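## Task

Set the glue stick upright on the desk, resting on either of its ends. Release it and move the robot away. If it topples or ends up leaning, the task fails, and it must stay upright without the robot's support.

## Robot and tools

ROBOT: a wheeled base that can drive and turn but not move sideways, a lifting column, a tilting head and two 6-joint arms (left, right), each with a two-finger gripper. Shoulder height S = 0.90 m + column_m. Folded, the robot is 0.73 m long, 0.62 m wide and S + 0.43 m tall; its front is 0.40 m ahead of the column. Objects may occasionally get nudged by something.

FRAMES: the base frame sits on the floor under the column, between the drive wheels: x forward, y left, z up, in metres. left_hand and right_hand are reported in it, at the point where the fingers meet (fingertips 8 mm further). The hand's z axis is the finger direction (quat_wxyz rotates (0,0,1) onto it); its y axis runs across the opening. Odometry is the base frame as it was at scene start.

execute_actions: actions is a list holding zero or one action; an empty list just reports state and images. An action may contain:
- base: exactly one relative move from where the base now is. translate_m: metres, forward positive, -3 to 3. rotate_rad: radians, counter-clockwise (left) positive, -3.2 to 3.2. A move that would need over 8.667 s at its top speed is refused.
- joints: a dict of absolute targets by name. column_m 0 to 0.8 (tolerance 0.005); head_tilt_rad -0.61 to 1.308 (0 level, positive down); left_/right_joint1_rad -2.879 to 2.879; joint2 0 to 3.141; joint3 0 to 3.019; joint4 -1.692 to 1.57; joint5 -1.57 to 1.57 (positive swings the hand to the robot's right); joint6 -2.094 to 2.094 (positive rolls clockwise seen from behind); left_/right_gripper_m 0 to 0.093, the fingertip gap in metres. Joint tolerances for joints 1-6: 0.045, 0.14, 0.09, 0.055, 0.03, 0.035; grippers 0.003.
- speeds: caps for this action only: translate_m 0.05-0.8 m/s, rotate_rad 0.1-1 rad/s (defaults are the maxima). They do not slow arms.
cameras: list from cam_head_left, cam_head_right, cam_left_wrist, cam_right_wrist, nav_camera, or all; omitted or null means all, [] means none. The pictures line gives the image order. Any unknown key or out-of-range number refuses the whole call. Joints you leave out may keep pushing toward earlier targets. If a result reports a stop, the remaining motion calls of that reply are skipped. Each action lasts at most 15 s.

wait: seconds 0 to 10; nothing new is commanded. zoom_image: camera plus region [x0, y0, x1, y1] in pixels of that camera's latest full image, origin top-left, at most 504x504. finished_scene: scene number (1 or 2); irreversible, reports success and gives the next task. Replying with no tool call ends everything.

ARM GEOMETRY (approximate): with joint1 at -1.57 (left) or 1.57 (right) and joints 5, 6 at 0, the arm sits in a forward-facing vertical plane 0.23 m beside the column. Let a = j2 - 0.35, b = 1.05 + j2 - j3, c = b - j4 (c = 1.57 means fingers straight down). Hand ahead = 0.12 + 0.39 sin a + 0.38 cos b + 0.25 cos c; height = S + 0.39 cos a - 0.38 sin b - 0.25 sin c. E.g. j2, j3, j4 = 0.93, 0.78, 0.14 gives 0.60 m ahead, 0.25 m below S. Real hands sit up to 5 cm lower and nearer (about 12 cm with heavy or far loads); trust the reported hand positions (1-3 cm error). Reach is about 1 m from the shoulder. For floor work, extend fingers down 0.45-0.5 m ahead with column_m 0.3, then lower the column. Below 0.4 m height the housing blocks hands closer than 0.45 m ahead; avoid moving arms with column_m under 0.3. Light items (up to 0.3 kg) can be held from 0.14 m above S to 0.7 m below, up to 0.6 m ahead; heavier loads want fingers pointing down.

FRICTION: target changes under about 0.03 rad (0.08 for joints 2, 3) may not move a joint though it says done. For gentle contact step about 0.05 rad per call from your previous target.

GRIPPER: fingers are 7 cm long; outer span is 1 cm over the reading at the tips, 5 cm at the base; the body is 10x7 cm; the wrist camera sticks out 11 cm on one side. To grasp, command an opening smaller than the object; off_target is then normal. An opening staying 0.002 m or more above target means something is held.

RESULTS: base_status/joint_status: done, off_target, contact_stop, time_out, not_followed (a safety check withheld arm targets; back each moved joint off at least 0.05 rad, or move the other arm). A blocked arm keeps pushing and can overheat; to relax it, resend its reported joint positions (a held load sinks a bit). on_its_own lists uncommanded behavior. The column halts with contact_stop when a hand or held object touches down, and then refuses to go down until raised 0.2 m. Wheel effort is in motor_effort (peak in brackets); joint torques and temperatures are also reported. Heat at 85 °C warns, at 100 °C the arm drops. turned_by_wheels vs turned_by_imu disagreeing means slip or collision. base_tilt is in degrees. wheel_motors_off = 1 after about 3 s of hard base pushing. After a base contact_stop, back up 0.05 m before turning. Camera calibration (K, distortion, T_world_to_cam in the base frame) is given per camera.

AVOID: arms striking or pressing each other, dropping or knocking over objects, hard pushes against furniture, and overheating motors.

Each tool is called as a command line: name --argument value for each argument, lists and objects as JSON in quotes; but a table of rows of numbers goes row by row, as --pt "numbers of a row", without its own name.

## Session

execute_actions --actions '[]'

Scene clock: 0.00 s.
Joint torques (N m, as the arm reports them, + toward a larger angle): no reading
Motor temperatures (°C, as the motors report them): left_arm=[23 21 24 21 21 21] | right_arm=[23 24 24 21 21 21]
base_odometry: x=+0.000 y=+0.000 heading=+0.000 (m, m, rad; odometry frame)
turned_by_wheels: +0.000 (rad since the last result)
turned_by_imu: +0.000 (rad since the last result)
base_tilt: forward=-0.3 right=+0.1 (deg)
base_status: not commanded
joint_positions: column_m=+0.553 head_tilt_rad=+0.894 left_joint1_rad=-1.563 left_joint2_rad=+0.896 left_joint3_rad=+0.409 left_joint4_rad=-0.954 left_joint5_rad=-0.050 left_joint6_rad=+0.027 left_gripper_m=+0.095 right_joint1_rad=+1.555 right_joint2_rad=+0.888 right_joint3_rad=+0.430 right_joint4_rad=-0.952 right_joint5_rad=-0.002 right_joint6_rad=-0.044 right_gripper_m=+0.094
joint_status: not commanded
wheel_motors_off: 0
motor_effort: left_wheel=+1 right_wheel=+0 (%)
left_hand: x=+0.1442 y=+0.2348 z=+1.2520 quat_wxyz=(+0.443, -0.020, -0.896, -0.019) (m; base frame)
right_hand: x=+0.1571 y=-0.2286 z=+1.2482 quat_wxyz=(+0.429, +0.013, -0.903, -0.006) (m; base frame)
pictures: cam_head_left, cam_head_right, cam_left_wrist, cam_right_wrist, nav_camera
Images, in order (width x height): cam_head_left 896x504, cam_head_right 896x504, cam_left_wrist 504x504, cam_right_wrist 504x504, nav_camera 896x504.

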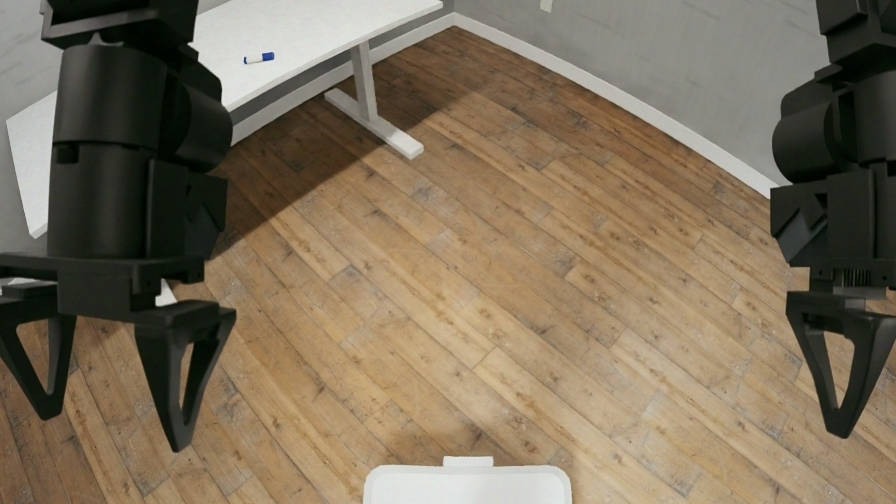

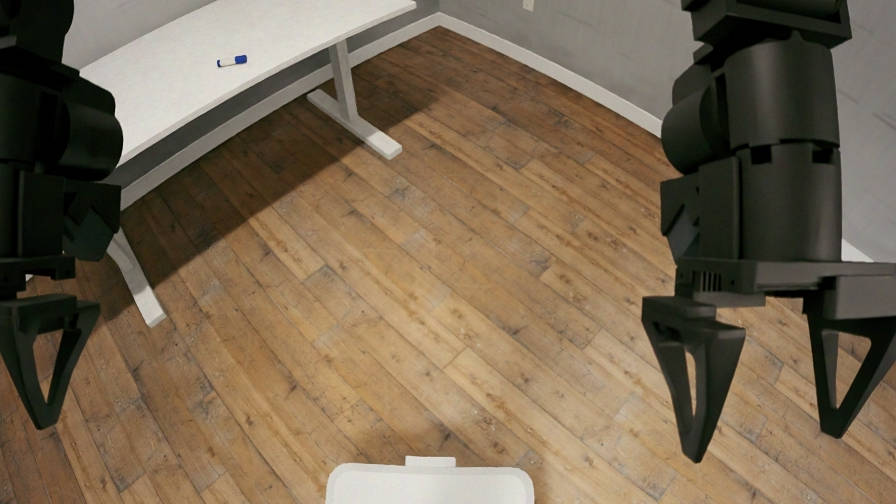

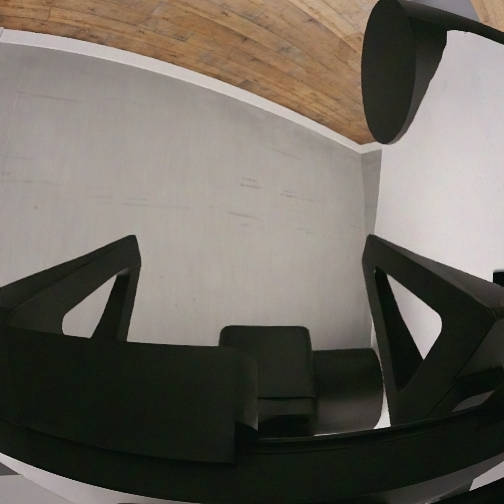

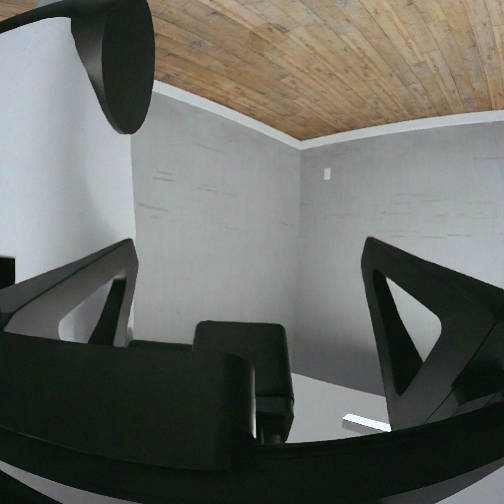

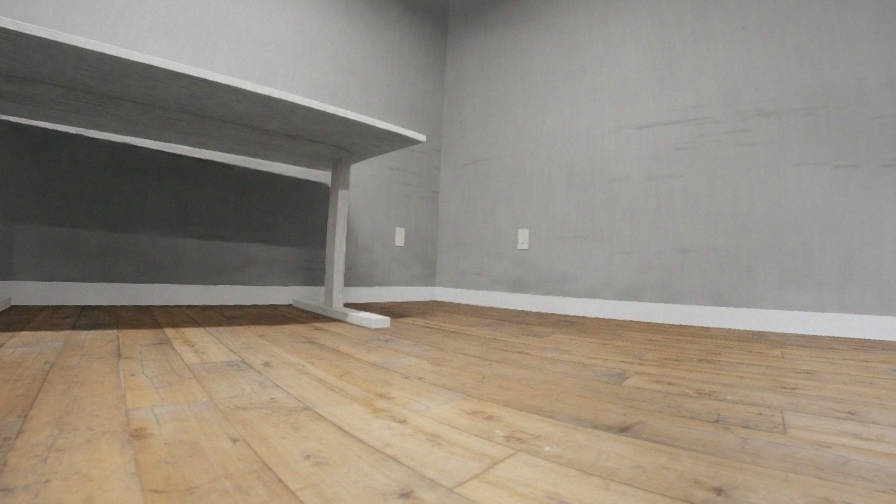

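zoom_image --camera "cam_head_left" --region '[220, 30, 300, 90]'

zoom_image --camera "cam_head_right" --region '[190, 30, 270, 90]'

Region (220, 30, 300, 90) of cam_head_left's 896x504 image, scaled by 6.300, with more detail than that image has; it fills the top 378 rows of this view, and the rest is white.

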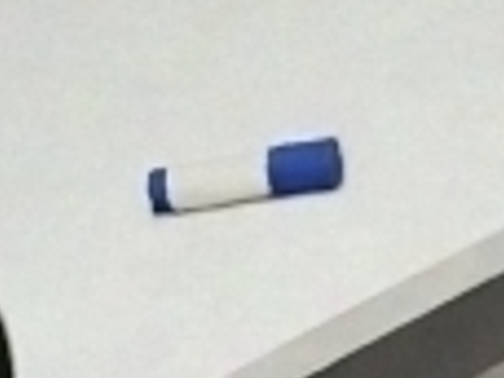

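Region (190, 30, 270, 90) of cam_head_right's 896x504 image, scaled by 6.300, with more detail than that image has; it fills the top 378 rows of this view, and the rest is white.

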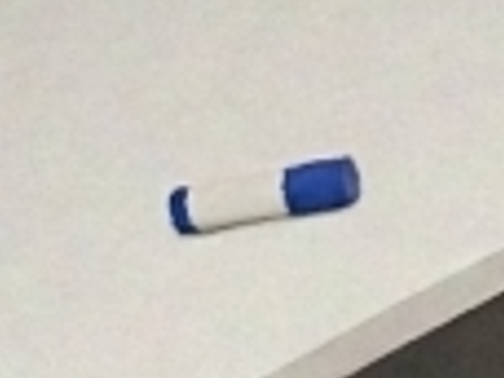

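execute_actions --actions '[{"base":{"rotate_rad":0.6},"joints":{"column_m":0.32,"head_tilt_rad":0.6,"right_joint1_rad":1.57,"right_joint2_rad":1.25,"right_joint3_rad":1.21,"right_joint4_rad":-0.48,"right_joint5_rad":0,"right_joint6_rad":-1.07}}]' --cameras '["cam_head_left","cam_head_right"]'

Scene clock: 24.37 s.
Joint torques (N m, as the arm reports them, + toward a larger angle): left_arm=[ 1.04 -6.85 -0.92 -1.41  0.   -0.01] | right_arm=[  0.86 -16.53   3.69   0.52   0.05  -0.15]
Motor temperatures (°C, as the motors report them): left_arm=[23 21 24 21 21 21] | right_arm=[23 24 24 21 21 21]
base_odometry: x=+0.000 y=+0.000 heading=+0.600 (m, m, rad; odometry frame)
turned_by_wheels: +0.600 (rad since the last result)
turned_by_imu: +0.591 (rad since the last result)
base_tilt: forward=-0.1 right=+0.0 (deg)
base_status: done
joint_positions: column_m=+0.320 head_tilt_rad=+0.618 left_joint1_rad=-1.563 left_joint2_rad=+0.896 left_joint3_rad=+0.409 left_joint4_rad=-0.954 left_joint5_rad=-0.050 left_joint6_rad=+0.027 left_gripper_m=+0.095 right_joint1_rad=+1.568 right_joint2_rad=+1.248 right_joint3_rad=+1.214 right_joint4_rad=-0.481 right_joint5_rad=-0.001 right_joint6_rad=-1.060 right_gripper_m=+0.094
joint_status: all done
wheel_motors_off: 0
motor_effort: left_wheel=-2(26) right_wheel=+3(31) (%)
left_hand: x=+0.1442 y=+0.2348 z=+1.0194 quat_wxyz=(+0.443, -0.020, -0.896, -0.019) (m; base frame)
right_hand: x=+0.6075 y=-0.2266 z=+0.8777 quat_wxyz=(-0.003, +0.505, -0.863, +0.003) (m; base frame)
pictures: cam_head_left, cam_head_right
camera_calibration (this result's frames):
cam_head_left: T_world_to_cam=[[0.00880364, -0.99993, -0.00790069, 0.0511257], [-0.630806, 0.000577109, -0.77594, 1.04851], [0.77589, 0.0118149, -0.630757, 0.704486], [0, 0, 0, 1]] pos_world=[0.114355, 0.0421935, 1.25835]
cam_head_right: T_world_to_cam=[[0.025105, -0.999679, 0.0034209, -0.0617153], [-0.639262, -0.0186845, -0.768762, 1.04354], [0.768579, 0.0171129, -0.639526, 0.712856], [0, 0, 0, 1]] pos_world=[0.120756, -0.0543966, 1.25833]
Images, in order (width x height): cam_head_left 896x504, cam_head_right 896x504.

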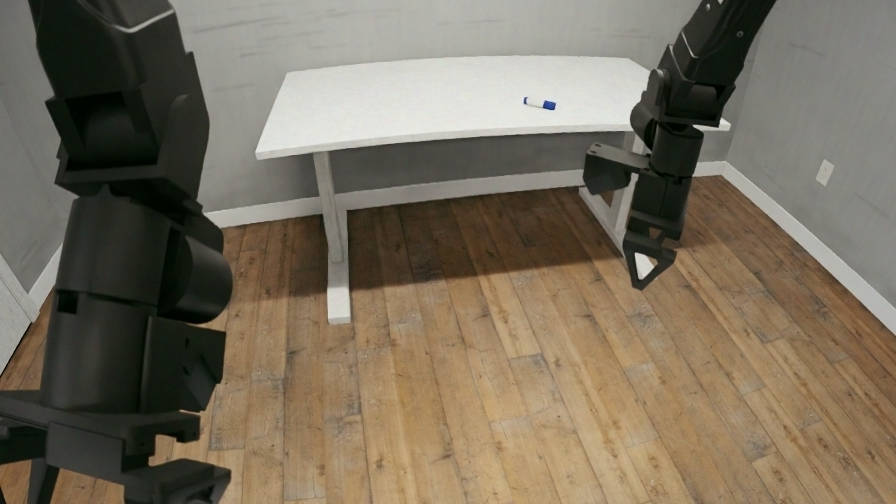

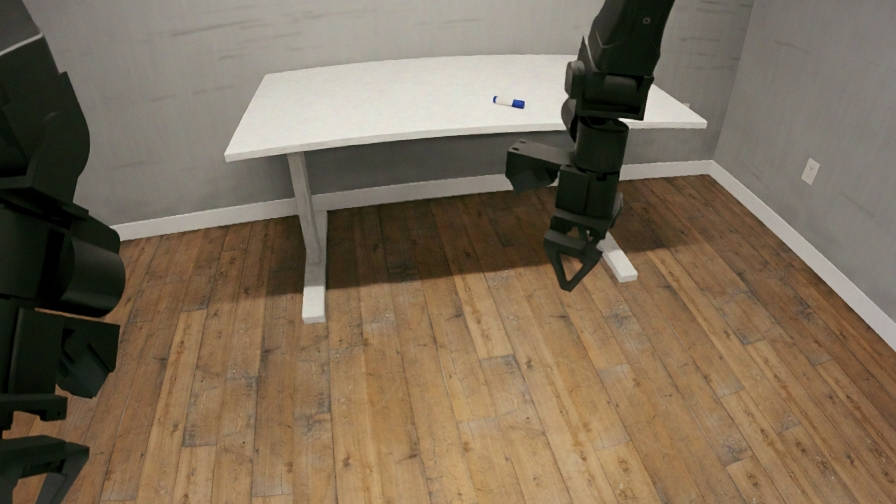

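execute_actions --actions '[{"base":{"translate_m":0.92},"joints":{"head_tilt_rad":0.75}}]' --cameras '["cam_head_left","cam_head_right","cam_right_wrist"]'

Scene clock: 30.27 s.
Joint torques (N m, as the arm reports them, + toward a larger angle): left_arm=[ 1.04 -7.07 -1.05 -1.41  0.   -0.02] | right_arm=[  0.54 -15.75   4.09   0.53   0.06  -0.15]
Motor temperatures (°C, as the motors report them): left_arm=[23 21 24 21 21 21] | right_arm=[23 25 24 21 21 21]
base_odometry: x=+0.759 y=+0.519 heading=+0.600 (m, m, rad; odometry frame)
turned_by_wheels: +0.000 (rad since the last result)
turned_by_imu: +0.000 (rad since the last result)
base_tilt: forward=-0.1 right=+0.0 (deg)
base_status: done
joint_positions: column_m=+0.320 head_tilt_rad=+0.753 left_joint1_rad=-1.563 left_joint2_rad=+0.896 left_joint3_rad=+0.411 left_joint4_rad=-0.954 left_joint5_rad=-0.050 left_joint6_rad=+0.027 left_gripper_m=+0.095 right_joint1_rad=+1.568 right_joint2_rad=+1.248 right_joint3_rad=+1.209 right_joint4_rad=-0.481 right_joint5_rad=-0.001 right_joint6_rad=-1.060 right_gripper_m=+0.094
joint_status: all done
wheel_motors_off: 0
motor_effort: left_wheel=+1(39) right_wheel=+1(44) (%)
left_hand: x=+0.1452 y=+0.2348 z=+1.0190 quat_wxyz=(+0.442, -0.020, -0.897, -0.019) (m; base frame)
right_hand: x=+0.6046 y=-0.2266 z=+0.8769 quat_wxyz=(-0.001, +0.505, -0.863, +0.001) (m; base frame)
pictures: cam_head_left, cam_head_right, cam_right_wrist
camera_calibration (this result's frames):
cam_head_left: T_world_to_cam=[[0.00765837, -0.99993, -0.00901522, 0.0526386], [-0.729638, 0.000577109, -0.683834, 0.93316], [0.683791, 0.0118149, -0.729582, 0.838161], [0, 0, 0, 1]] pos_world=[0.107339, 0.0421935, 1.25011]
cam_head_right: T_world_to_cam=[[0.025337, -0.999679, 0.0000058166, -0.0572667], [-0.737049, -0.0186845, -0.675581, 0.926727], [0.675364, 0.0171129, -0.737286, 0.845195], [0, 0, 0, 1]] pos_world=[0.11368, -0.0543966, 1.24923]
cam_right_wrist: T_world_to_cam=[[0.877224, -0.47958, 0.0219253, -0.66467], [-0.397437, -0.699837, 0.593525, -0.438704], [-0.269299, -0.529368, -0.804517, 0.869077], [0, 0, 0, 1]] pos_world=[0.642749, -0.165722, 0.974142]
Images, in order (width x height): cam_head_left 896x504, cam_head_right 896x504, cam_right_wrist 504x504.

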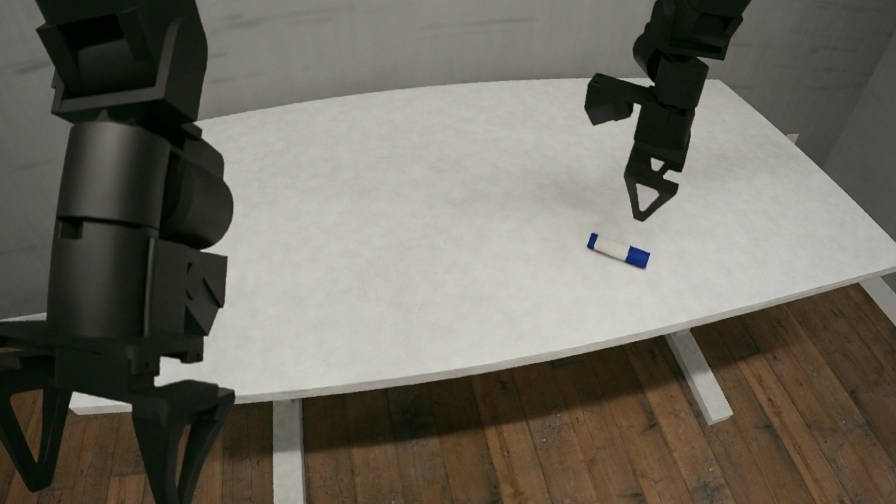

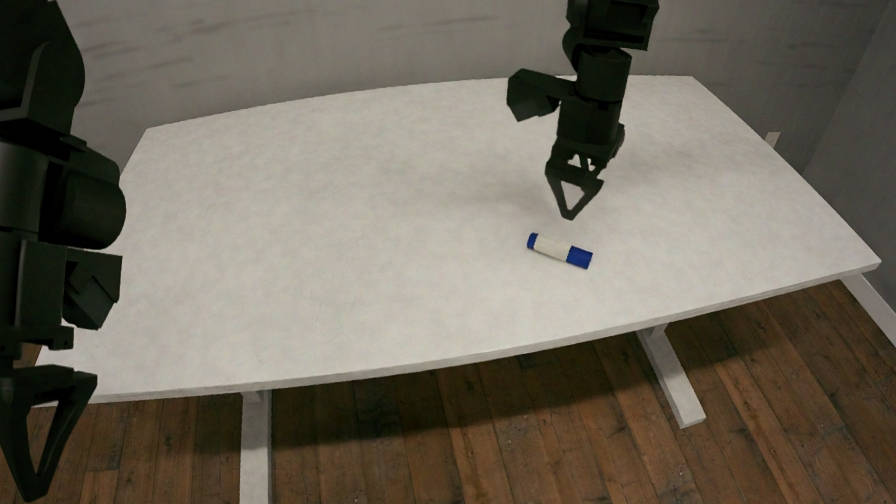

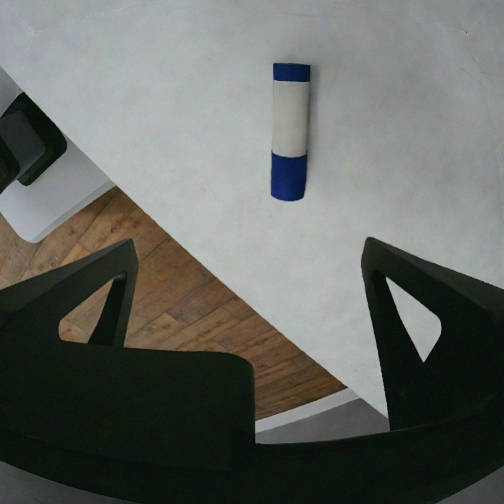

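zoom_image --camera "cam_head_left" --region '[570, 180, 690, 290]'

zoom_image --camera "cam_head_right" --region '[510, 180, 630, 290]'

Region (570, 180, 690, 290) of cam_head_left's 896x504 image, scaled by 4.200, with more detail than that image has; it fills the top 462 rows of this view, and the rest is white.

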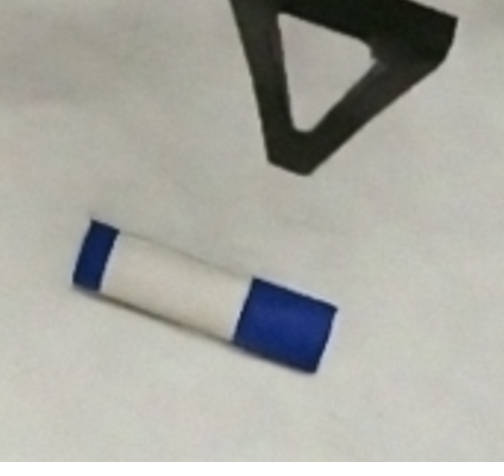

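Region (510, 180, 630, 290) of cam_head_right's 896x504 image, scaled by 4.200, with more detail than that image has; it fills the top 462 rows of this view, and the rest is white.

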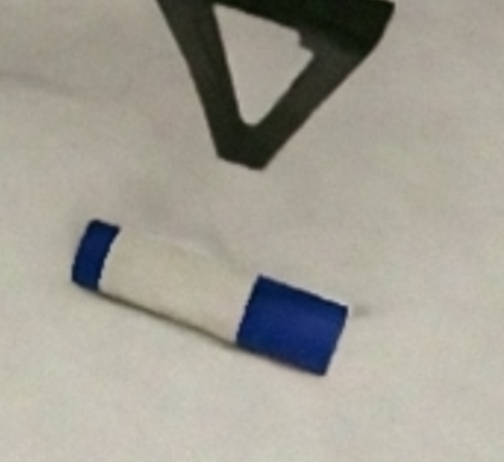

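execute_actions --actions '[{"base":{"translate_m":0.045},"joints":{"column_m":0.24,"right_joint6_rad":-1.10}}]' --cameras '["cam_head_right","cam_right_wrist"]'

Scene clock: 39.73 s.
Joint torques (N m, as the arm reports them, + toward a larger angle): left_arm=[ 1.01 -7.   -1.02 -1.4   0.   -0.01] | right_arm=[  1.25 -15.12   3.96   0.67   0.03  -0.15]
Motor temperatures (°C, as the motors report them): left_arm=[23 22 24 21 21 21] | right_arm=[23 25 24 21 21 21]
base_odometry: x=+0.797 y=+0.545 heading=+0.600 (m, m, rad; odometry frame)
turned_by_wheels: +0.000 (rad since the last result)
turned_by_imu: +0.002 (rad since the last result)
base_tilt: forward=-0.2 right=+0.1 (deg)
base_status: done
joint_positions: column_m=+0.240 head_tilt_rad=+0.753 left_joint1_rad=-1.563 left_joint2_rad=+0.896 left_joint3_rad=+0.412 left_joint4_rad=-0.954 left_joint5_rad=-0.050 left_joint6_rad=+0.027 left_gripper_m=+0.095 right_joint1_rad=+1.568 right_joint2_rad=+1.248 right_joint3_rad=+1.209 right_joint4_rad=-0.481 right_joint5_rad=-0.001 right_joint6_rad=-1.090 right_gripper_m=+0.094
joint_status: all done
wheel_motors_off: 0
motor_effort: left_wheel=+1(28) right_wheel=+1(30) (%)
left_hand: x=+0.1454 y=+0.2348 z=+0.9389 quat_wxyz=(+0.442, -0.020, -0.897, -0.019) (m; base frame)
right_hand: x=+0.6046 y=-0.2266 z=+0.7968 quat_wxyz=(-0.001, +0.518, -0.855, +0.001) (m; base frame)
pictures: cam_head_right, cam_right_wrist
camera_calibration (this result's frames):
cam_head_right: T_world_to_cam=[[0.025337, -0.999679, 0.0000026445, -0.0572623], [-0.737133, -0.0186845, -0.675489, 0.872551], [0.675272, 0.0171129, -0.73737, 0.786298], [0, 0, 0, 1]] pos_world=[0.113673, -0.0543966, 1.16919]
cam_right_wrist: T_world_to_cam=[[0.891277, -0.452928, 0.0219534, -0.665395], [-0.376155, -0.711431, 0.593611, -0.406766], [-0.253244, -0.537329, -0.804453, 0.793131], [0, 0, 0, 1]] pos_world=[0.640901, -0.164589, 0.894104]
Images, in order (width x height): cam_head_right 896x504, cam_right_wrist 504x504.

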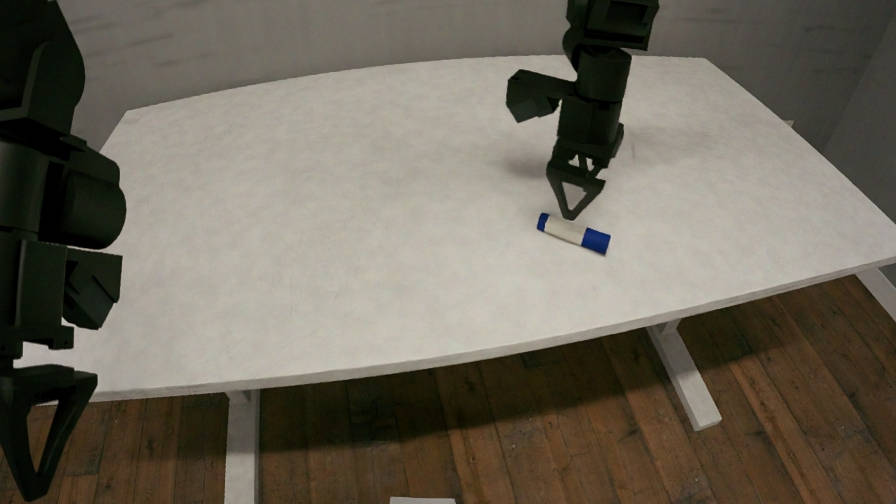

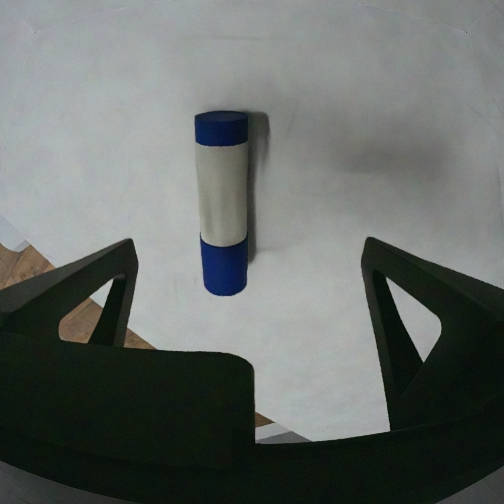

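zoom_image --camera "cam_right_wrist" --region '[120, 90, 380, 310]'

Region (120, 90, 380, 310) of cam_right_wrist's 504x504 image, scaled by 1.938, with more detail than that image has; it fills the top 426 rows of this view, and the rest is white.

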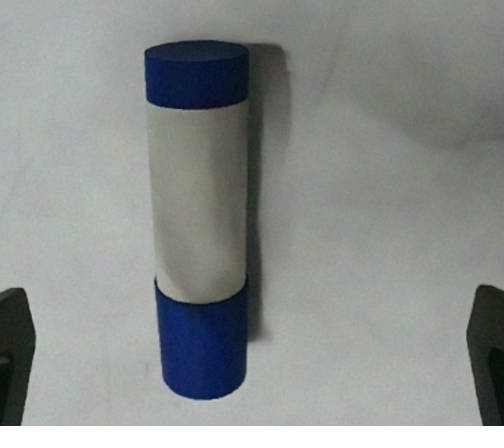

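execute_actions --actions '[{"base":{"translate_m":-0.013},"joints":{"column_m":0.20}}]' --cameras '["cam_head_left","cam_right_wrist"]'

Scene clock: 51.73 s.
Joint torques (N m, as the arm reports them, + toward a larger angle): left_arm=[ 1.01 -6.75 -0.88 -1.41  0.   -0.01] | right_arm=[  0.67 -16.63   4.34   0.71   0.    -0.11]
Motor temperatures (°C, as the motors report them): left_arm=[23 22 24 21 21 21] | right_arm=[23 26 24 21 21 21]
base_odometry: x=+0.786 y=+0.537 heading=+0.600 (m, m, rad; odometry frame)
turned_by_wheels: +0.000 (rad since the last result)
turned_by_imu: +0.002 (rad since the last result)
base_tilt: forward=+0.0 right=+0.2 (deg)
base_status: done
joint_positions: column_m=+0.200 head_tilt_rad=+0.753 left_joint1_rad=-1.563 left_joint2_rad=+0.896 left_joint3_rad=+0.408 left_joint4_rad=-0.954 left_joint5_rad=-0.050 left_joint6_rad=+0.027 left_gripper_m=+0.095 right_joint1_rad=+1.568 right_joint2_rad=+1.248 right_joint3_rad=+1.207 right_joint4_rad=-0.481 right_joint5_rad=-0.001 right_joint6_rad=-1.090 right_gripper_m=+0.094
joint_status: all done
wheel_motors_off: 0
motor_effort: left_wheel=+1(31) right_wheel=-2(31) (%)
left_hand: x=+0.1436 y=+0.2348 z=+0.8996 quat_wxyz=(+0.443, -0.020, -0.896, -0.019) (m; base frame)
right_hand: x=+0.6036 y=-0.2266 z=+0.7567 quat_wxyz=(-0.001, +0.518, -0.855, +0.001) (m; base frame)
pictures: cam_head_left, cam_right_wrist
camera_calibration (this result's frames):
cam_head_left: T_world_to_cam=[[0.00765528, -0.99993, -0.00901785, 0.0515599], [-0.729873, 0.000577109, -0.683583, 0.850803], [0.68354, 0.0118149, -0.729817, 0.75089], [0, 0, 0, 1]] pos_world=[0.107319, 0.0421935, 1.13007]
cam_right_wrist: T_world_to_cam=[[0.891308, -0.45293, 0.0205926, -0.662628], [-0.375251, -0.711431, 0.594183, -0.384284], [-0.254473, -0.537327, -0.804066, 0.761039], [0, 0, 0, 1]] pos_world=[0.640067, -0.164589, 0.853906]
Images, in order (width x height): cam_head_left 896x504, cam_right_wrist 504x504.

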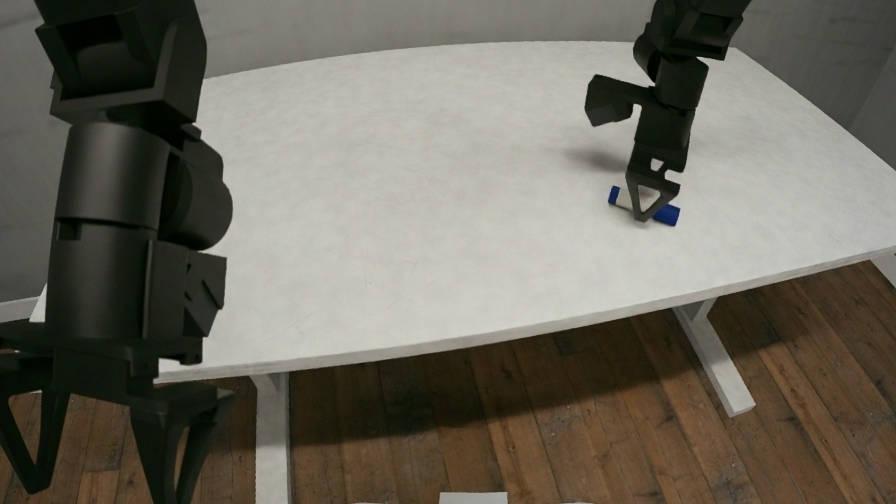

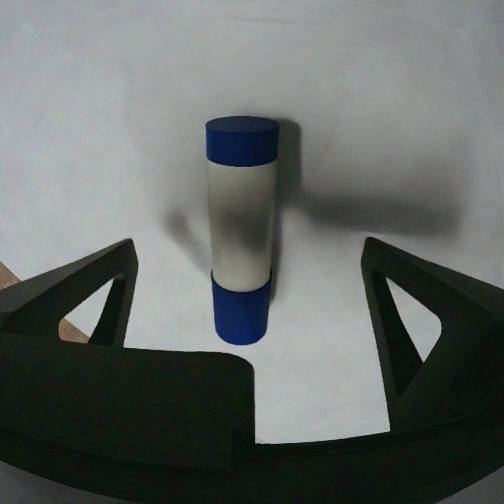

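execute_actions --actions '[{"base":{"rotate_rad":0.035},"joints":{"column_m":0.19,"right_joint6_rad":-1.035},"speeds":{"rotate_rad":0.2}}]' --cameras '["cam_head_left","cam_right_wrist"]'

Scene clock: 60.90 s.
Joint torques (N m, as the arm reports them, + toward a larger angle): left_arm=[ 1.01 -6.8  -0.88 -1.41  0.   -0.02] | right_arm=[  1.81 -15.79   4.38   0.54   0.04   0.01]
Motor temperatures (°C, as the motors report them): left_arm=[23 22 24 21 21 21] | right_arm=[23 26 24 21 21 21]
base_odometry: x=+0.786 y=+0.537 heading=+0.634 (m, m, rad; odometry frame)
turned_by_wheels: +0.034 (rad since the last result)
turned_by_imu: +0.035 (rad since the last result)
base_tilt: forward=-0.1 right=+0.1 (deg)
base_status: done
joint_positions: column_m=+0.190 head_tilt_rad=+0.753 left_joint1_rad=-1.563 left_joint2_rad=+0.896 left_joint3_rad=+0.408 left_joint4_rad=-0.954 left_joint5_rad=-0.050 left_joint6_rad=+0.027 left_gripper_m=+0.095 right_joint1_rad=+1.569 right_joint2_rad=+1.248 right_joint3_rad=+1.207 right_joint4_rad=-0.481 right_joint5_rad=-0.001 right_joint6_rad=-1.042 right_gripper_m=+0.094
joint_status: all done
wheel_motors_off: 0
motor_effort: left_wheel=+1(30) right_wheel=+0(35) (%)
left_hand: x=+0.1436 y=+0.2348 z=+0.8896 quat_wxyz=(+0.443, -0.020, -0.896, -0.019) (m; base frame)
right_hand: x=+0.6036 y=-0.2261 z=+0.7467 quat_wxyz=(-0.001, +0.497, -0.868, +0.001) (m; base frame)
pictures: cam_head_left, cam_right_wrist
camera_calibration (this result's frames):
cam_head_left: T_world_to_cam=[[0.00765528, -0.99993, -0.00901785, 0.0514695], [-0.729873, 0.000577109, -0.683583, 0.843956], [0.68354, 0.0118149, -0.729817, 0.74358], [0, 0, 0, 1]] pos_world=[0.107319, 0.0421935, 1.12006]
cam_right_wrist: T_world_to_cam=[[0.868327, -0.495579, 0.0202532, -0.657747], [-0.40929, -0.692875, 0.593639, -0.352879], [-0.280162, -0.523762, -0.804477, 0.772095], [0, 0, 0, 1]] pos_world=[0.643022, -0.166073, 0.843936]
Images, in order (width x height): cam_head_left 896x504, cam_right_wrist 504x504.

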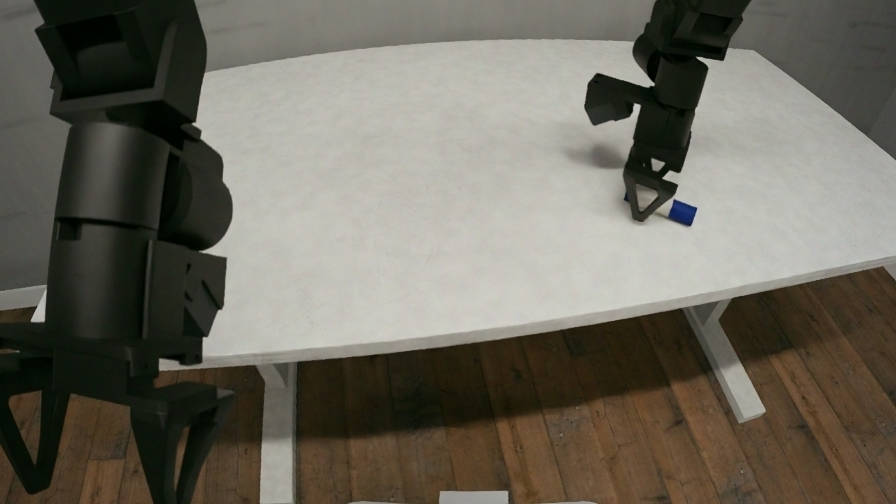

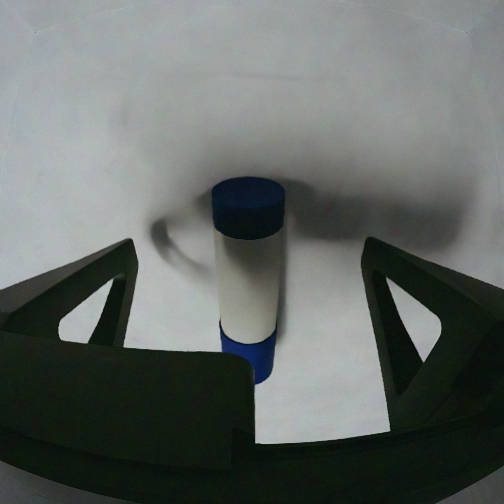

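execute_actions --actions '[{"joints":{"column_m":0.18,"right_gripper_m":0.06}}]' --cameras '["cam_head_left","cam_right_wrist"]'

Scene clock: 63.53 s.
Joint torques (N m, as the arm reports them, + toward a larger angle): left_arm=[ 1.01 -6.67 -0.86 -1.41  0.   -0.01] | right_arm=[  0.19 -15.72   4.18   0.68   0.03  -0.02]
Motor temperatures (°C, as the motors report them): left_arm=[23 22 24 21 21 21] | right_arm=[23 26 24 21 21 21]
base_odometry: x=+0.786 y=+0.537 heading=+0.634 (m, m, rad; odometry frame)
turned_by_wheels: +0.000 (rad since the last result)
turned_by_imu: +0.001 (rad since the last result)
base_tilt: forward=-0.2 right=+0.0 (deg)
base_status: not commanded
joint_positions: column_m=+0.180 head_tilt_rad=+0.753 left_joint1_rad=-1.563 left_joint2_rad=+0.896 left_joint3_rad=+0.408 left_joint4_rad=-0.954 left_joint5_rad=-0.050 left_joint6_rad=+0.027 left_gripper_m=+0.095 right_joint1_rad=+1.569 right_joint2_rad=+1.243 right_joint3_rad=+1.207 right_joint4_rad=-0.481 right_joint5_rad=+0.000 right_joint6_rad=-1.042 right_gripper_m=+0.060
joint_status: all done
wheel_motors_off: 0
motor_effort: left_wheel=-3(3) right_wheel=+3(1) (%)
left_hand: x=+0.1436 y=+0.2348 z=+0.8796 quat_wxyz=(+0.443, -0.020, -0.896, -0.019) (m; base frame)
right_hand: x=+0.6054 y=-0.2263 z=+0.7392 quat_wxyz=(-0.003, +0.497, -0.868, +0.002) (m; base frame)
pictures: cam_head_left, cam_right_wrist
camera_calibration (this result's frames):
cam_head_left: T_world_to_cam=[[0.00765528, -0.99993, -0.00901785, 0.0513794], [-0.729873, 0.000577109, -0.683583, 0.837123], [0.68354, 0.0118149, -0.729817, 0.736285], [0, 0, 0, 1]] pos_world=[0.107319, 0.0421935, 1.11006]
cam_right_wrist: T_world_to_cam=[[0.868207, -0.495559, 0.0252699, -0.662889], [-0.412453, -0.692421, 0.591976, -0.344558], [-0.275861, -0.52438, -0.805559, 0.764622], [0, 0, 0, 1]] pos_world=[0.64434, -0.166127, 0.83667]
Images, in order (width x height): cam_head_left 896x504, cam_right_wrist 504x504.

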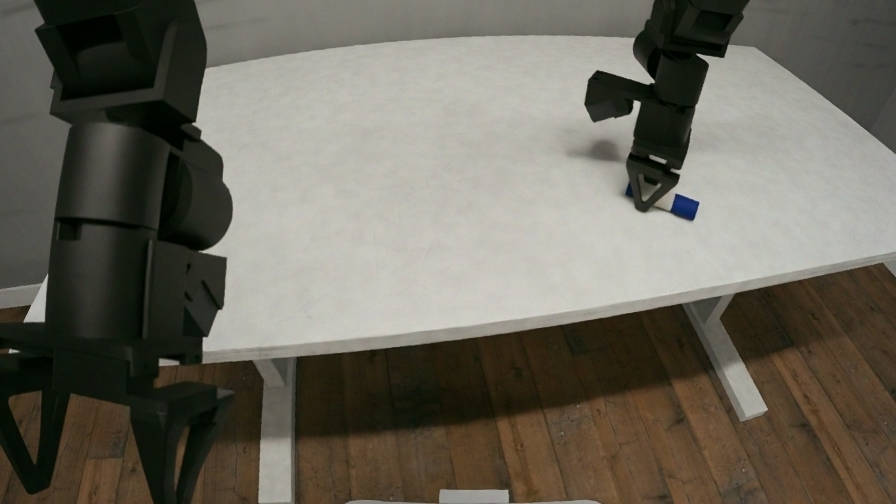

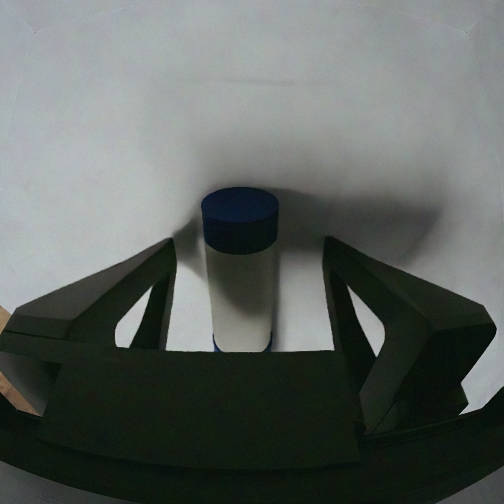

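execute_actions --actions '[{"joints":{"right_gripper_m":0.015}}]' --cameras '["cam_head_left","cam_right_wrist"]'

Scene clock: 67.30 s.
Joint torques (N m, as the arm reports them, + toward a larger angle): left_arm=[ 0.97 -6.85 -0.88 -1.41  0.01 -0.01] | right_arm=[  0.89 -16.31   4.15   0.94  -0.06   0.07]
Motor temperatures (°C, as the motors report them): left_arm=[23 22 24 21 21 21] | right_arm=[23 26 24 21 21 21]
base_odometry: x=+0.786 y=+0.537 heading=+0.634 (m, m, rad; odometry frame)
turned_by_wheels: +0.000 (rad since the last result)
turned_by_imu: +0.001 (rad since the last result)
base_tilt: forward=+0.0 right=+0.0 (deg)
base_status: not commanded
joint_positions: column_m=+0.180 head_tilt_rad=+0.753 left_joint1_rad=-1.563 left_joint2_rad=+0.896 left_joint3_rad=+0.408 left_joint4_rad=-0.954 left_joint5_rad=-0.050 left_joint6_rad=+0.027 left_gripper_m=+0.095 right_joint1_rad=+1.569 right_joint2_rad=+1.243 right_joint3_rad=+1.207 right_joint4_rad=-0.481 right_joint5_rad=+0.000 right_joint6_rad=-1.042 right_gripper_m=+0.023
joint_status: right_gripper_m off_target (ended at +0.023, target +0.015)
wheel_motors_off: 0
motor_effort: left_wheel=-2(2) right_wheel=+3(4) (%)
left_hand: x=+0.1436 y=+0.2348 z=+0.8796 quat_wxyz=(+0.443, -0.020, -0.896, -0.019) (m; base frame)
right_hand: x=+0.6054 y=-0.2263 z=+0.7392 quat_wxyz=(-0.003, +0.497, -0.868, +0.002) (m; base frame)
pictures: cam_head_left, cam_right_wrist
camera_calibration (this result's frames):
cam_head_left: T_world_to_cam=[[0.00765528, -0.99993, -0.00901784, 0.0513794], [-0.729872, 0.000577109, -0.683583, 0.837123], [0.683541, 0.0118149, -0.729817, 0.736285], [0, 0, 0, 1]] pos_world=[0.107319, 0.0421935, 1.11006]
cam_right_wrist: T_world_to_cam=[[0.868207, -0.495559, 0.0252699, -0.662889], [-0.412453, -0.692421, 0.591976, -0.344558], [-0.275861, -0.52438, -0.805559, 0.764622], [0, 0, 0, 1]] pos_world=[0.64434, -0.166127, 0.83667]
Images, in order (width x height): cam_head_left 896x504, cam_right_wrist 504x504.

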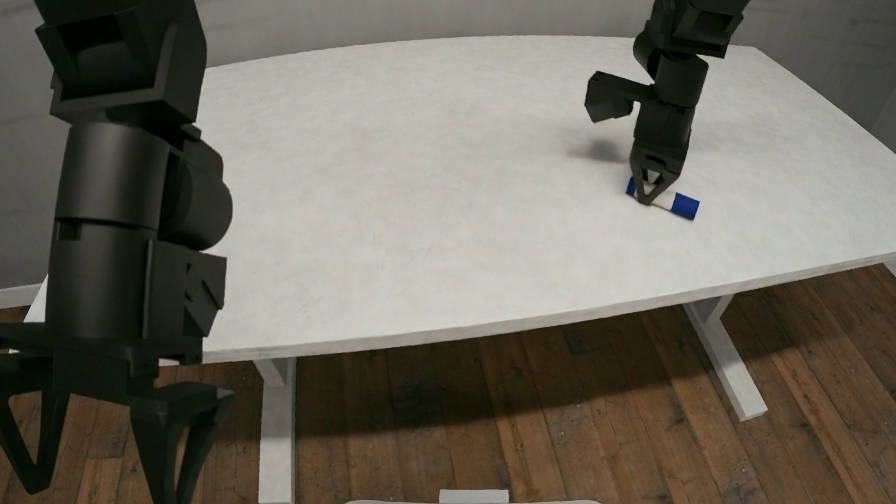

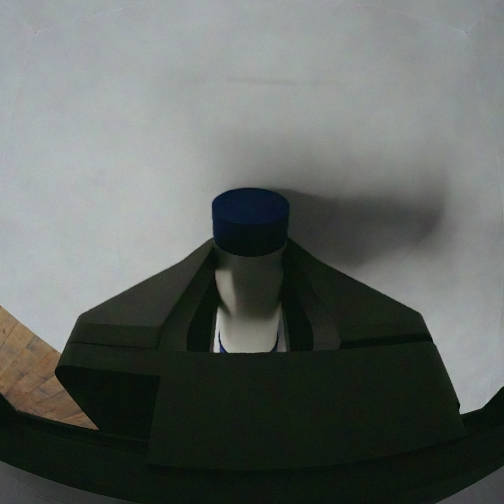

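execute_actions --actions '[{"joints":{"column_m":0.205,"head_tilt_rad":0.45}}]' --cameras '[]'

execute_actions --actions '[{"joints":{"right_joint4_rad":1.40,"right_joint6_rad":0.0}}]' --cameras '["cam_head_left","cam_right_wrist"]'

Scene clock: 73.87 s.
Joint torques (N m, as the arm reports them, + toward a larger angle): left_arm=[ 0.99 -6.74 -0.91 -1.42  0.   -0.02] | right_arm=[  0.8  -15.45   4.31   0.91   0.04   0.12]
Motor temperatures (°C, as the motors report them): left_arm=[23 22 24 21 21 21] | right_arm=[23 26 24 21 21 21]
base_odometry: x=+0.786 y=+0.537 heading=+0.634 (m, m, rad; odometry frame)
turned_by_wheels: +0.000 (rad since the last result)
turned_by_imu: +0.002 (rad since the last result)
base_tilt: forward=+0.0 right=+0.1 (deg)
base_status: not commanded
joint_positions: column_m=+0.205 head_tilt_rad=+0.468 left_joint1_rad=-1.563 left_joint2_rad=+0.896 left_joint3_rad=+0.408 left_joint4_rad=-0.954 left_joint5_rad=-0.050 left_joint6_rad=+0.027 left_gripper_m=+0.095 right_joint1_rad=+1.569 right_joint2_rad=+1.243 right_joint3_rad=+1.207 right_joint4_rad=-0.481 right_joint5_rad=+0.000 right_joint6_rad=-1.042 right_gripper_m=+0.023
joint_status: all done
wheel_motors_off: 0
motor_effort: left_wheel=-3(3) right_wheel=+5(2) (%)
left_hand: x=+0.1436 y=+0.2348 z=+0.9045 quat_wxyz=(+0.443, -0.020, -0.896, -0.019) (m; base frame)
right_hand: x=+0.6054 y=-0.2263 z=+0.7642 quat_wxyz=(-0.003, +0.497, -0.868, +0.002) (m; base frame)
pictures: none
No camera images: the call's "cameras" was empty. Leave "cameras" out to get every camera's image.

Scene clock: 75.73 s.
Joint torques (N m, as the arm reports them, + toward a larger angle): left_arm=[ 1.   -6.8  -0.87 -1.41  0.   -0.01] | right_arm=[  0.84 -16.69   5.7    2.95   0.09   0.07]
Motor temperatures (°C, as the motors report them): left_arm=[23 22 24 21 21 21] | right_arm=[23 26 24 21 21 21]
base_odometry: x=+0.786 y=+0.537 heading=+0.634 (m, m, rad; odometry frame)
turned_by_wheels: +0.000 (rad since the last result)
turned_by_imu: +0.001 (rad since the last result)
base_tilt: forward=-0.2 right=+0.0 (deg)
base_status: not commanded
joint_positions: column_m=+0.205 head_tilt_rad=+0.468 left_joint1_rad=-1.563 left_joint2_rad=+0.896 left_joint3_rad=+0.408 left_joint4_rad=-0.954 left_joint5_rad=-0.050 left_joint6_rad=+0.027 left_gripper_m=+0.095 right_joint1_rad=+1.569 right_joint2_rad=+1.243 right_joint3_rad=+1.207 right_joint4_rad=+1.382 right_joint5_rad=+0.000 right_joint6_rad=-0.009 right_gripper_m=+0.023
joint_status: all done
wheel_motors_off: 0
motor_effort: left_wheel=-4(2) right_wheel=+3(2) (%)
left_hand: x=+0.1436 y=+0.2348 z=+0.9045 quat_wxyz=(+0.443, -0.020, -0.896, -0.019) (m; base frame)
right_hand: x=+0.8388 y=-0.2260 z=+1.0825 quat_wxyz=(-0.805, +0.003, -0.594, +0.004) (m; base frame)
pictures: cam_head_left, cam_right_wrist
camera_calibration (this result's frames):
cam_head_left: T_world_to_cam=[[0.00988115, -0.99993, -0.0065029, 0.0484978], [-0.508337, 0.000577109, -0.861158, 1.05457], [0.861101, 0.0118149, -0.508296, 0.481784], [0, 0, 0, 1]] pos_world=[0.120735, 0.0421935, 1.15336]
cam_right_wrist: T_world_to_cam=[[-0.0240525, -0.999586, 0.0158155, -0.229295], [-0.330421, -0.00698228, -0.943808, 1.29722], [0.943527, -0.0279267, -0.330116, -0.319661], [0, 0, 0, 1]] pos_world=[0.72472, -0.229069, 1.12242]
Images, in order (width x height): cam_head_left 896x504, cam_right_wrist 504x504.

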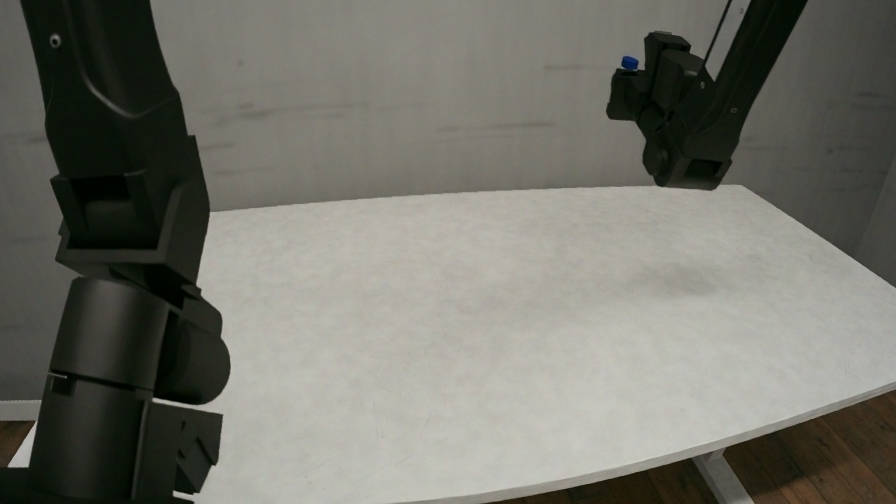

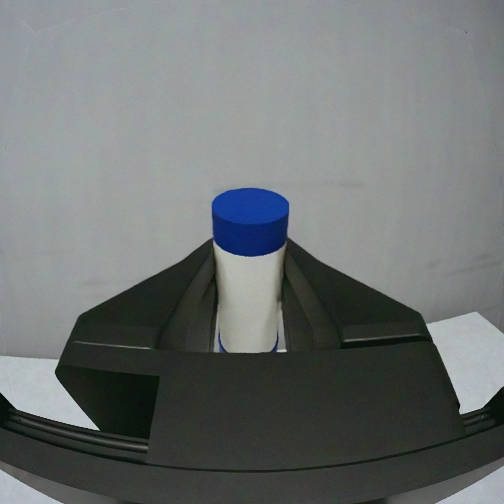

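execute_actions --actions '[{"joints":{"right_joint2_rad":1.54,"right_joint5_rad":-0.8,"column_m":0.19}}]' --cameras '["cam_head_left","cam_head_right","cam_right_wrist"]'

Scene clock: 79.73 s.
Joint torques (N m, as the arm reports them, + toward a larger angle): left_arm=[ 1.   -6.81 -0.78 -1.42  0.   -0.01] | right_arm=[  1.2  -17.35   4.01   2.37  -0.05   0.15]
Motor temperatures (°C, as the motors report them): left_arm=[23 22 24 21 21 21] | right_arm=[23 26 25 21 21 21]
base_odometry: x=+0.786 y=+0.537 heading=+0.634 (m, m, rad; odometry frame)
turned_by_wheels: +0.000 (rad since the last result)
turned_by_imu: +0.002 (rad since the last result)
base_tilt: forward=+0.0 right=+0.1 (deg)
base_status: not commanded
joint_positions: column_m=+0.190 head_tilt_rad=+0.468 left_joint1_rad=-1.563 left_joint2_rad=+0.896 left_joint3_rad=+0.408 left_joint4_rad=-0.954 left_joint5_rad=-0.050 left_joint6_rad=+0.027 left_gripper_m=+0.095 right_joint1_rad=+1.569 right_joint2_rad=+1.551 right_joint3_rad=+1.194 right_joint4_rad=+1.390 right_joint5_rad=-0.797 right_joint6_rad=-0.009 right_gripper_m=+0.023
joint_status: all done
wheel_motors_off: 0
motor_effort: left_wheel=-2(4) right_wheel=+5(4) (%)
left_hand: x=+0.1436 y=+0.2348 z=+0.8896 quat_wxyz=(+0.443, -0.020, -0.896, -0.019) (m; base frame)
right_hand: x=+0.7409 y=-0.1034 z=+0.8503 quat_wxyz=(-0.648, +0.276, -0.655, -0.273) (m; base frame)
pictures: cam_head_left, cam_head_right, cam_right_wrist
camera_calibration (this result's frames):
cam_head_left: T_world_to_cam=[[0.00988207, -0.99993, -0.0065015, 0.048399], [-0.508215, 0.000577109, -0.86123, 1.0418], [0.861174, 0.0118149, -0.508174, 0.474048], [0, 0, 0, 1]] pos_world=[0.12074, 0.0421935, 1.13844]
cam_head_right: T_world_to_cam=[[0.0243156, -0.999679, 0.00712153, -0.065583], [-0.517645, -0.0186845, -0.855391, 1.03938], [0.85525, 0.0171129, -0.517933, 0.482374], [0, 0, 0, 1]] pos_world=[0.127072, -0.0543966, 1.13938]
cam_right_wrist: T_world_to_cam=[[0.701767, -0.712311, 0.0116653, -0.609884], [-0.42304, -0.429842, -0.797667, 0.947215], [0.573201, 0.554842, -0.602985, 0.266143], [0, 0, 0, 1]] pos_world=[0.676153, -0.174942, 0.923157]
Images, in order (width x height): cam_head_left 896x504, cam_head_right 896x504, cam_right_wrist 504x504.

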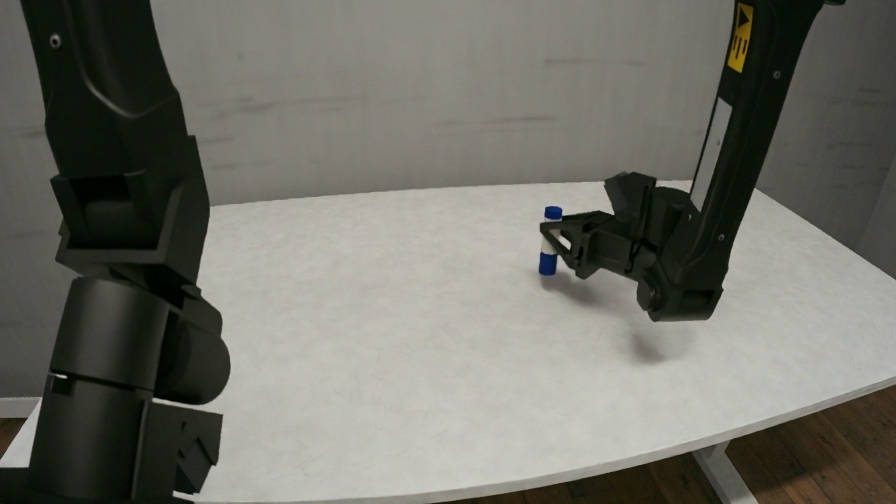

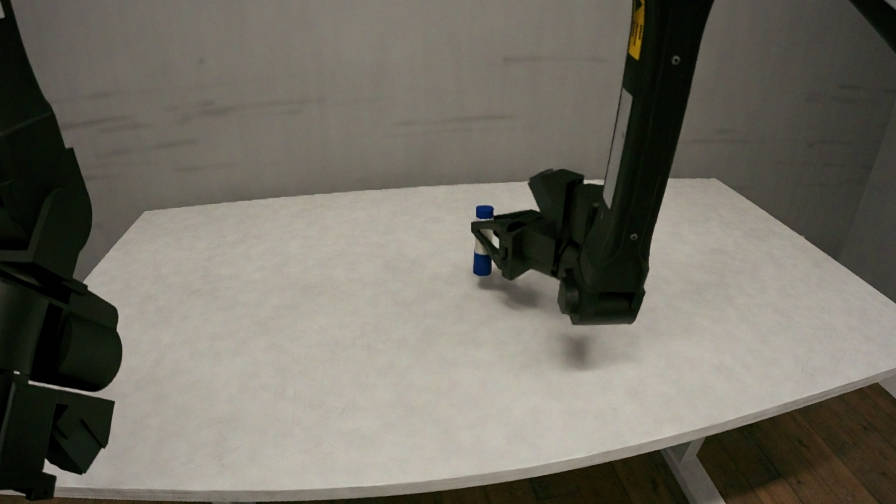

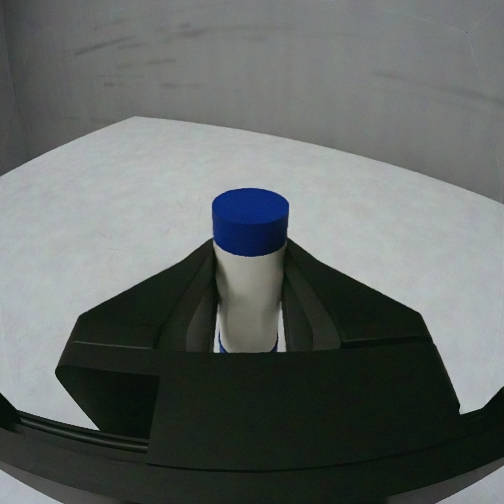

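zoom_image --camera "cam_head_right" --region '[440, 190, 560, 310]'

zoom_image --camera "cam_head_left" --region '[500, 190, 620, 310]'

Region (440, 190, 560, 310) of cam_head_right's 896x504 image, scaled by 4.200, with more detail than that image has.

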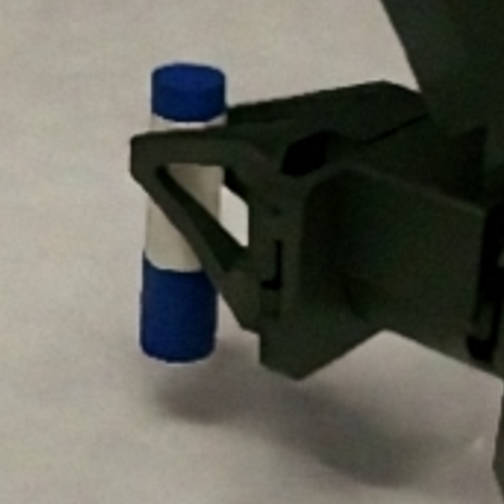

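Region (500, 190, 620, 310) of cam_head_left's 896x504 image, scaled by 4.200, with more detail than that image has.

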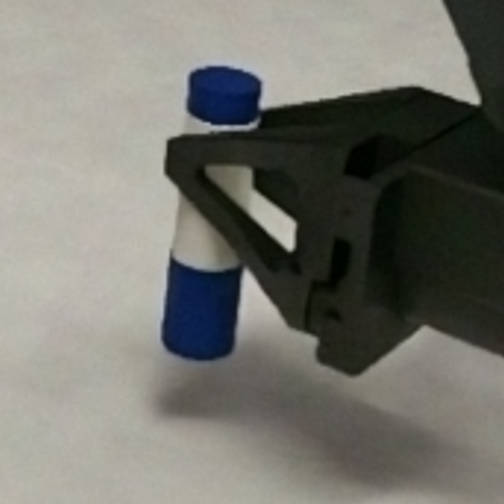

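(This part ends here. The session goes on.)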